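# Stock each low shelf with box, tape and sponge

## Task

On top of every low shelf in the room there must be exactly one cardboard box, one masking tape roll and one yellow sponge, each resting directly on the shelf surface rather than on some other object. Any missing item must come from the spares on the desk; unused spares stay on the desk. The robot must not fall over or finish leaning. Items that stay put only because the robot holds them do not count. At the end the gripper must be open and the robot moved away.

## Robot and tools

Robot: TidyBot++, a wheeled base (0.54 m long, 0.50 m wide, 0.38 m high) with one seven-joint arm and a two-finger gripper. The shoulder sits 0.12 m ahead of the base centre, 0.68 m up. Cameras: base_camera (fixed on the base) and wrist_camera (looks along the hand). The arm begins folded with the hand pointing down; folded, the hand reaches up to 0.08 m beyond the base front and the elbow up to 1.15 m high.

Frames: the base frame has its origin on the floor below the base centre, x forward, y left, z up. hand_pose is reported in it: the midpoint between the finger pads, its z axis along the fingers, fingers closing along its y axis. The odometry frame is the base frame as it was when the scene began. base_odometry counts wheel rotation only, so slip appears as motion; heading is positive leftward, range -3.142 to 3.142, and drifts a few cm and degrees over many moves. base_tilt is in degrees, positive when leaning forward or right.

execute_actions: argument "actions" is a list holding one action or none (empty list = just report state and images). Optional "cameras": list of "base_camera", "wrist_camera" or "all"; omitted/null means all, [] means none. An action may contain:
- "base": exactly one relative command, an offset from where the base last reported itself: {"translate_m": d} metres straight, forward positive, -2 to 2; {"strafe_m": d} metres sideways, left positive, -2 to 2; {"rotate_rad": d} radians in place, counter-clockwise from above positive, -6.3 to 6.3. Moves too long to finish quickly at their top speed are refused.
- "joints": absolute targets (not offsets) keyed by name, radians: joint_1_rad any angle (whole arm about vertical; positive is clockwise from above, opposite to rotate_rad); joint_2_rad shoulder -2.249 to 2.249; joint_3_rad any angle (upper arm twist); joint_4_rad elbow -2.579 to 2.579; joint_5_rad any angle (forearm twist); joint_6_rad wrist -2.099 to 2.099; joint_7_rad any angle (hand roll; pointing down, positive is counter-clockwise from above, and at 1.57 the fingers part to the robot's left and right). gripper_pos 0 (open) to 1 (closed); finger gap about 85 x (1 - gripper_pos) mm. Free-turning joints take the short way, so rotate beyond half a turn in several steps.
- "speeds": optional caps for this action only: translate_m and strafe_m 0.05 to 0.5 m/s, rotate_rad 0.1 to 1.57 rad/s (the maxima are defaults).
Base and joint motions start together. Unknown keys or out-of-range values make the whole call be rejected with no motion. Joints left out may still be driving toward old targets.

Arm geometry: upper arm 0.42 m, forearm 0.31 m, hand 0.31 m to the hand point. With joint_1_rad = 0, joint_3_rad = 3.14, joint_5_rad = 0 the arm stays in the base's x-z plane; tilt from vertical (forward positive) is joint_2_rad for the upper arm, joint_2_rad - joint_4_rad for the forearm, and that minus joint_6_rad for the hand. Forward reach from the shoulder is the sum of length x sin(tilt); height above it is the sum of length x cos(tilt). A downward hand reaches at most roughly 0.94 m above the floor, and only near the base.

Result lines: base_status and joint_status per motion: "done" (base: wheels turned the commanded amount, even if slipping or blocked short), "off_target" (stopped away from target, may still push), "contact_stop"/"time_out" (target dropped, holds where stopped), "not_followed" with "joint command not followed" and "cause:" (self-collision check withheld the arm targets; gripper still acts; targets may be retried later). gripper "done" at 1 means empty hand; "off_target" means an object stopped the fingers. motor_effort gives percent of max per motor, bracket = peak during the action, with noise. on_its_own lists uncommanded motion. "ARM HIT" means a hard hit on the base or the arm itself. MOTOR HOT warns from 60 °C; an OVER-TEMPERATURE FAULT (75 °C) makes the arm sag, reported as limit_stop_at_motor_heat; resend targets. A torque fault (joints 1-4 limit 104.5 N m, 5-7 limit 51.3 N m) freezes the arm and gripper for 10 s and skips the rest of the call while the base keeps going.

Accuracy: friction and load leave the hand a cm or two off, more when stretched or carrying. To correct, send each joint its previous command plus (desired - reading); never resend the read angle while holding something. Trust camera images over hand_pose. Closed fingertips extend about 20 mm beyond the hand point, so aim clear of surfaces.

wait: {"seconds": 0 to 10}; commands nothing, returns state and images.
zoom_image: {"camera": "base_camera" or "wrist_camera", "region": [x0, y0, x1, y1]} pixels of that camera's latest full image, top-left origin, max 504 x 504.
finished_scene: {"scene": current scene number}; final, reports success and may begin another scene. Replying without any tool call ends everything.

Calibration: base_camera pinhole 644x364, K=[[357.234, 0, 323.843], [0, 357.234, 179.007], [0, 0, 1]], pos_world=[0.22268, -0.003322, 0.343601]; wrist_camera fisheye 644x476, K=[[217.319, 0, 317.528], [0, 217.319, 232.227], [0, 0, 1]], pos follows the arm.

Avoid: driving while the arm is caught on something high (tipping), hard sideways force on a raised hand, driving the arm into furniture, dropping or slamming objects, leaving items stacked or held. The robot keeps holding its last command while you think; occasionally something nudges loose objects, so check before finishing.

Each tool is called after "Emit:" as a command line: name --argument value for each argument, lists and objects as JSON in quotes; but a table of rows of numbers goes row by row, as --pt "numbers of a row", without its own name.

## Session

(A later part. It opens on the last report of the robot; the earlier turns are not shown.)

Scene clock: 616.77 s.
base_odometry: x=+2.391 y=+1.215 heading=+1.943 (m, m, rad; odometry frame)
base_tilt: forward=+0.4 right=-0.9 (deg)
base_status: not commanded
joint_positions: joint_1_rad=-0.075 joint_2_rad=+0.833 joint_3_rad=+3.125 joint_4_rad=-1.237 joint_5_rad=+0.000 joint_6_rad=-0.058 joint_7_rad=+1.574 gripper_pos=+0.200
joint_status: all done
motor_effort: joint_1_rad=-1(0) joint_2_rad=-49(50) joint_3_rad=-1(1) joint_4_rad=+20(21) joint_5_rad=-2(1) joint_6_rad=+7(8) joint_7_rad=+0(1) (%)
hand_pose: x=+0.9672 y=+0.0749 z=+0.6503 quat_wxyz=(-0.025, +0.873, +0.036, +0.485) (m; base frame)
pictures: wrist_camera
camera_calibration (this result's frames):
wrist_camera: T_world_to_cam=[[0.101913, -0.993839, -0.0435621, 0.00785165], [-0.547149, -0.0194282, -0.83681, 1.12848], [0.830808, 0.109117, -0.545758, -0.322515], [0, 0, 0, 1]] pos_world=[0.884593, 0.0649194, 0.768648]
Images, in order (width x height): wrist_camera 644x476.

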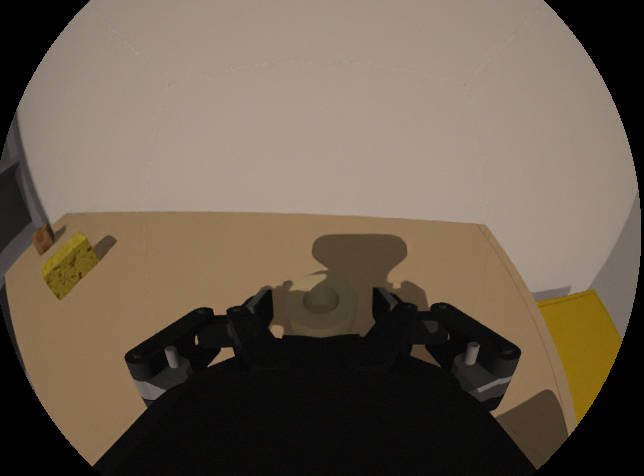

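Emit:
execute_actions --actions '[{"base": {"translate_m": -0.3}, "joints": {"joint_2_rad": 0.05, "joint_5_rad": 0.9, "joint_6_rad": -1.45, "joint_7_rad": 0.4, "gripper_pos": 0.1}}]'

Scene clock: 633.57 s.
base_odometry: x=+2.501 y=+0.936 heading=+1.943 (m, m, rad; odometry frame)
base_tilt: forward=+0.3 right=-0.9 (deg)
base_status: done
joint_positions: joint_1_rad=-0.078 joint_2_rad=+0.044 joint_3_rad=+3.125 joint_4_rad=-1.232 joint_5_rad=+0.870 joint_6_rad=-1.434 joint_7_rad=+0.439 gripper_pos=+0.100
joint_status: all done
motor_effort: joint_1_rad=-1(3) joint_2_rad=-20(53) joint_3_rad=+0(2) joint_4_rad=+19(23) joint_5_rad=+4(5) joint_6_rad=+3(7) joint_7_rad=-1(0) (%)
hand_pose: x=+0.5570 y=-0.1942 z=+1.0153 quat_wxyz=(+0.231, +0.753, -0.468, +0.401) (m; base frame)
pictures: base_camera, wrist_camera
camera_calibration (this result's frames):
wrist_camera: T_world_to_cam=[[-0.883168, -0.465025, -0.0613666, 0.467536], [-0.230569, 0.54433, -0.806562, 1.10669], [0.408475, -0.69818, -0.587956, 0.36817], [0, 0, 0, 1]] pos_world=[0.517694, -0.12794, 1.13777]
Images, in order (width x height): base_camera 644x364, wrist_camera 644x476.

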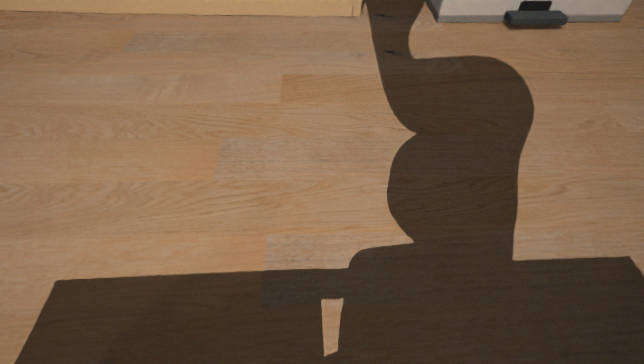

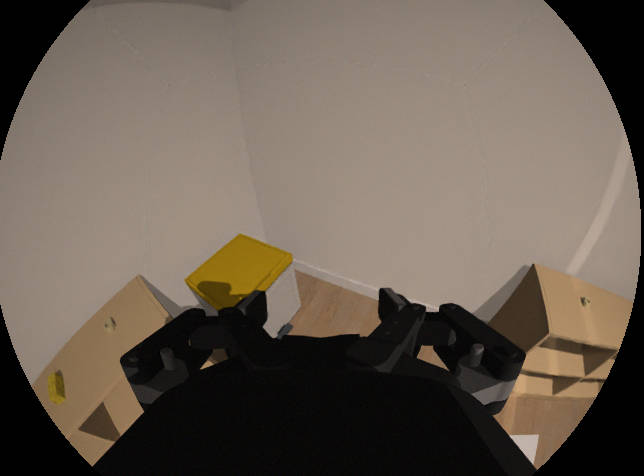

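Emit:
execute_actions --actions '[]'

Scene clock: 637.23 s.
base_odometry: x=+2.501 y=+0.936 heading=+1.943 (m, m, rad; odometry frame)
base_tilt: forward=+0.3 right=-0.9 (deg)
base_status: done
joint_positions: joint_1_rad=-0.078 joint_2_rad=+0.044 joint_3_rad=+3.125 joint_4_rad=-1.232 joint_5_rad=+0.870 joint_6_rad=-1.434 joint_7_rad=+0.439 gripper_pos=+0.100
joint_status: all done
motor_effort: joint_1_rad=-1(3) joint_2_rad=-20(53) joint_3_rad=+0(2) joint_4_rad=+19(23) joint_5_rad=+4(5) joint_6_rad=+2(7) joint_7_rad=+0(0) (%)
hand_pose: x=+0.5570 y=-0.1942 z=+1.0153 quat_wxyz=(+0.231, +0.753, -0.468, +0.401) (m; base frame)
pictures: base_camera, wrist_camera
camera_calibration (this result's frames):
wrist_camera: T_world_to_cam=[[-0.883168, -0.465025, -0.0613667, 0.467536], [-0.230569, 0.54433, -0.806562, 1.10669], [0.408476, -0.69818, -0.587956, 0.36817], [0, 0, 0, 1]] pos_world=[0.517694, -0.12794, 1.13777]
Images, in order (width x height): base_camera 644x364, wrist_camera 644x476.

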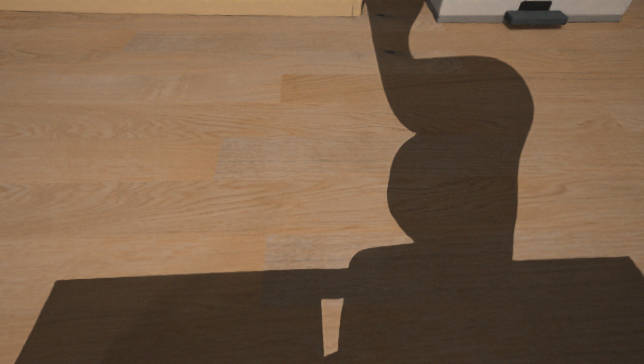

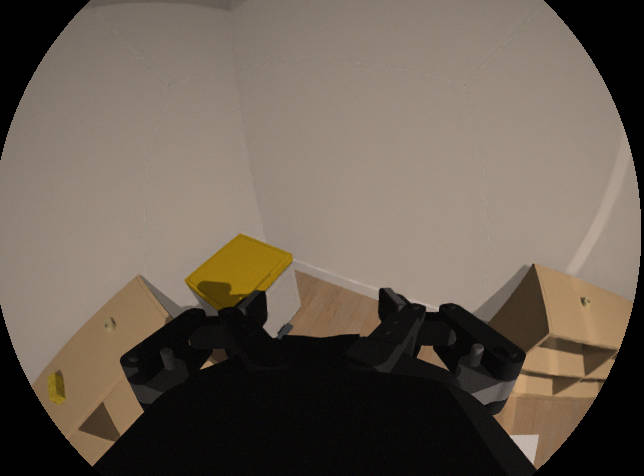

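A short arm turn will confirm the box on shelf 2 before finishing.

Emit:
execute_actions --actions '[{"joints": {"joint_1_rad": 0.9}}]' --cameras '["wrist_camera"]'

Scene clock: 641.03 s.
base_odometry: x=+2.501 y=+0.936 heading=+1.943 (m, m, rad; odometry frame)
base_tilt: forward=+0.3 right=-0.8 (deg)
base_status: not commanded
joint_positions: joint_1_rad=+0.889 joint_2_rad=+0.044 joint_3_rad=+3.125 joint_4_rad=-1.232 joint_5_rad=+0.870 joint_6_rad=-1.434 joint_7_rad=+0.439 gripper_pos=+0.100
joint_status: all done
motor_effort: joint_1_rad=-1(3) joint_2_rad=-19(21) joint_3_rad=+1(1) joint_4_rad=+19(19) joint_5_rad=+5(5) joint_6_rad=+3(3) joint_7_rad=+0(0) (%)
hand_pose: x=+0.2078 y=-0.4708 z=+1.0153 quat_wxyz=(+0.391, +0.449, -0.764, +0.247) (m; base frame)
pictures: wrist_camera
camera_calibration (this result's frames):
wrist_camera: T_world_to_cam=[[-0.884268, 0.46293, -0.0613664, 0.467667], [0.317144, 0.498876, -0.806562, 1.04151], [-0.342768, -0.732679, -0.587956, 0.457568], [0, 0, 0, 1]] pos_world=[0.240072, -0.400833, 1.13777]
Images, in order (width x height): wrist_camera 644x476.

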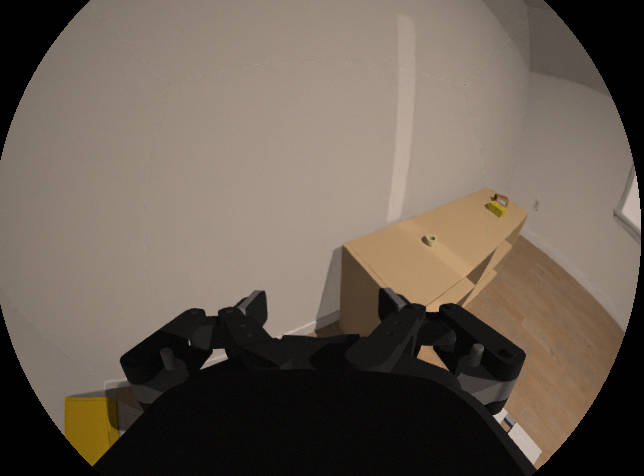

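Emit:
zoom_image --camera "wrist_camera" --region '[450, 170, 550, 245]'

Region (450, 170, 550, 245) of wrist_camera's 644x476 image, scaled by 5.040; it fills the top 378 rows of this view, and the rest is white.

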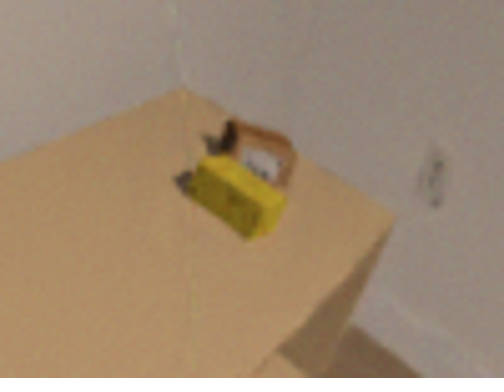

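Shelf 2 holds its box, sponge and tape, and the robot is clear of everything.

Emit:
finished_scene --scene 2

The scene is finished: the task was done.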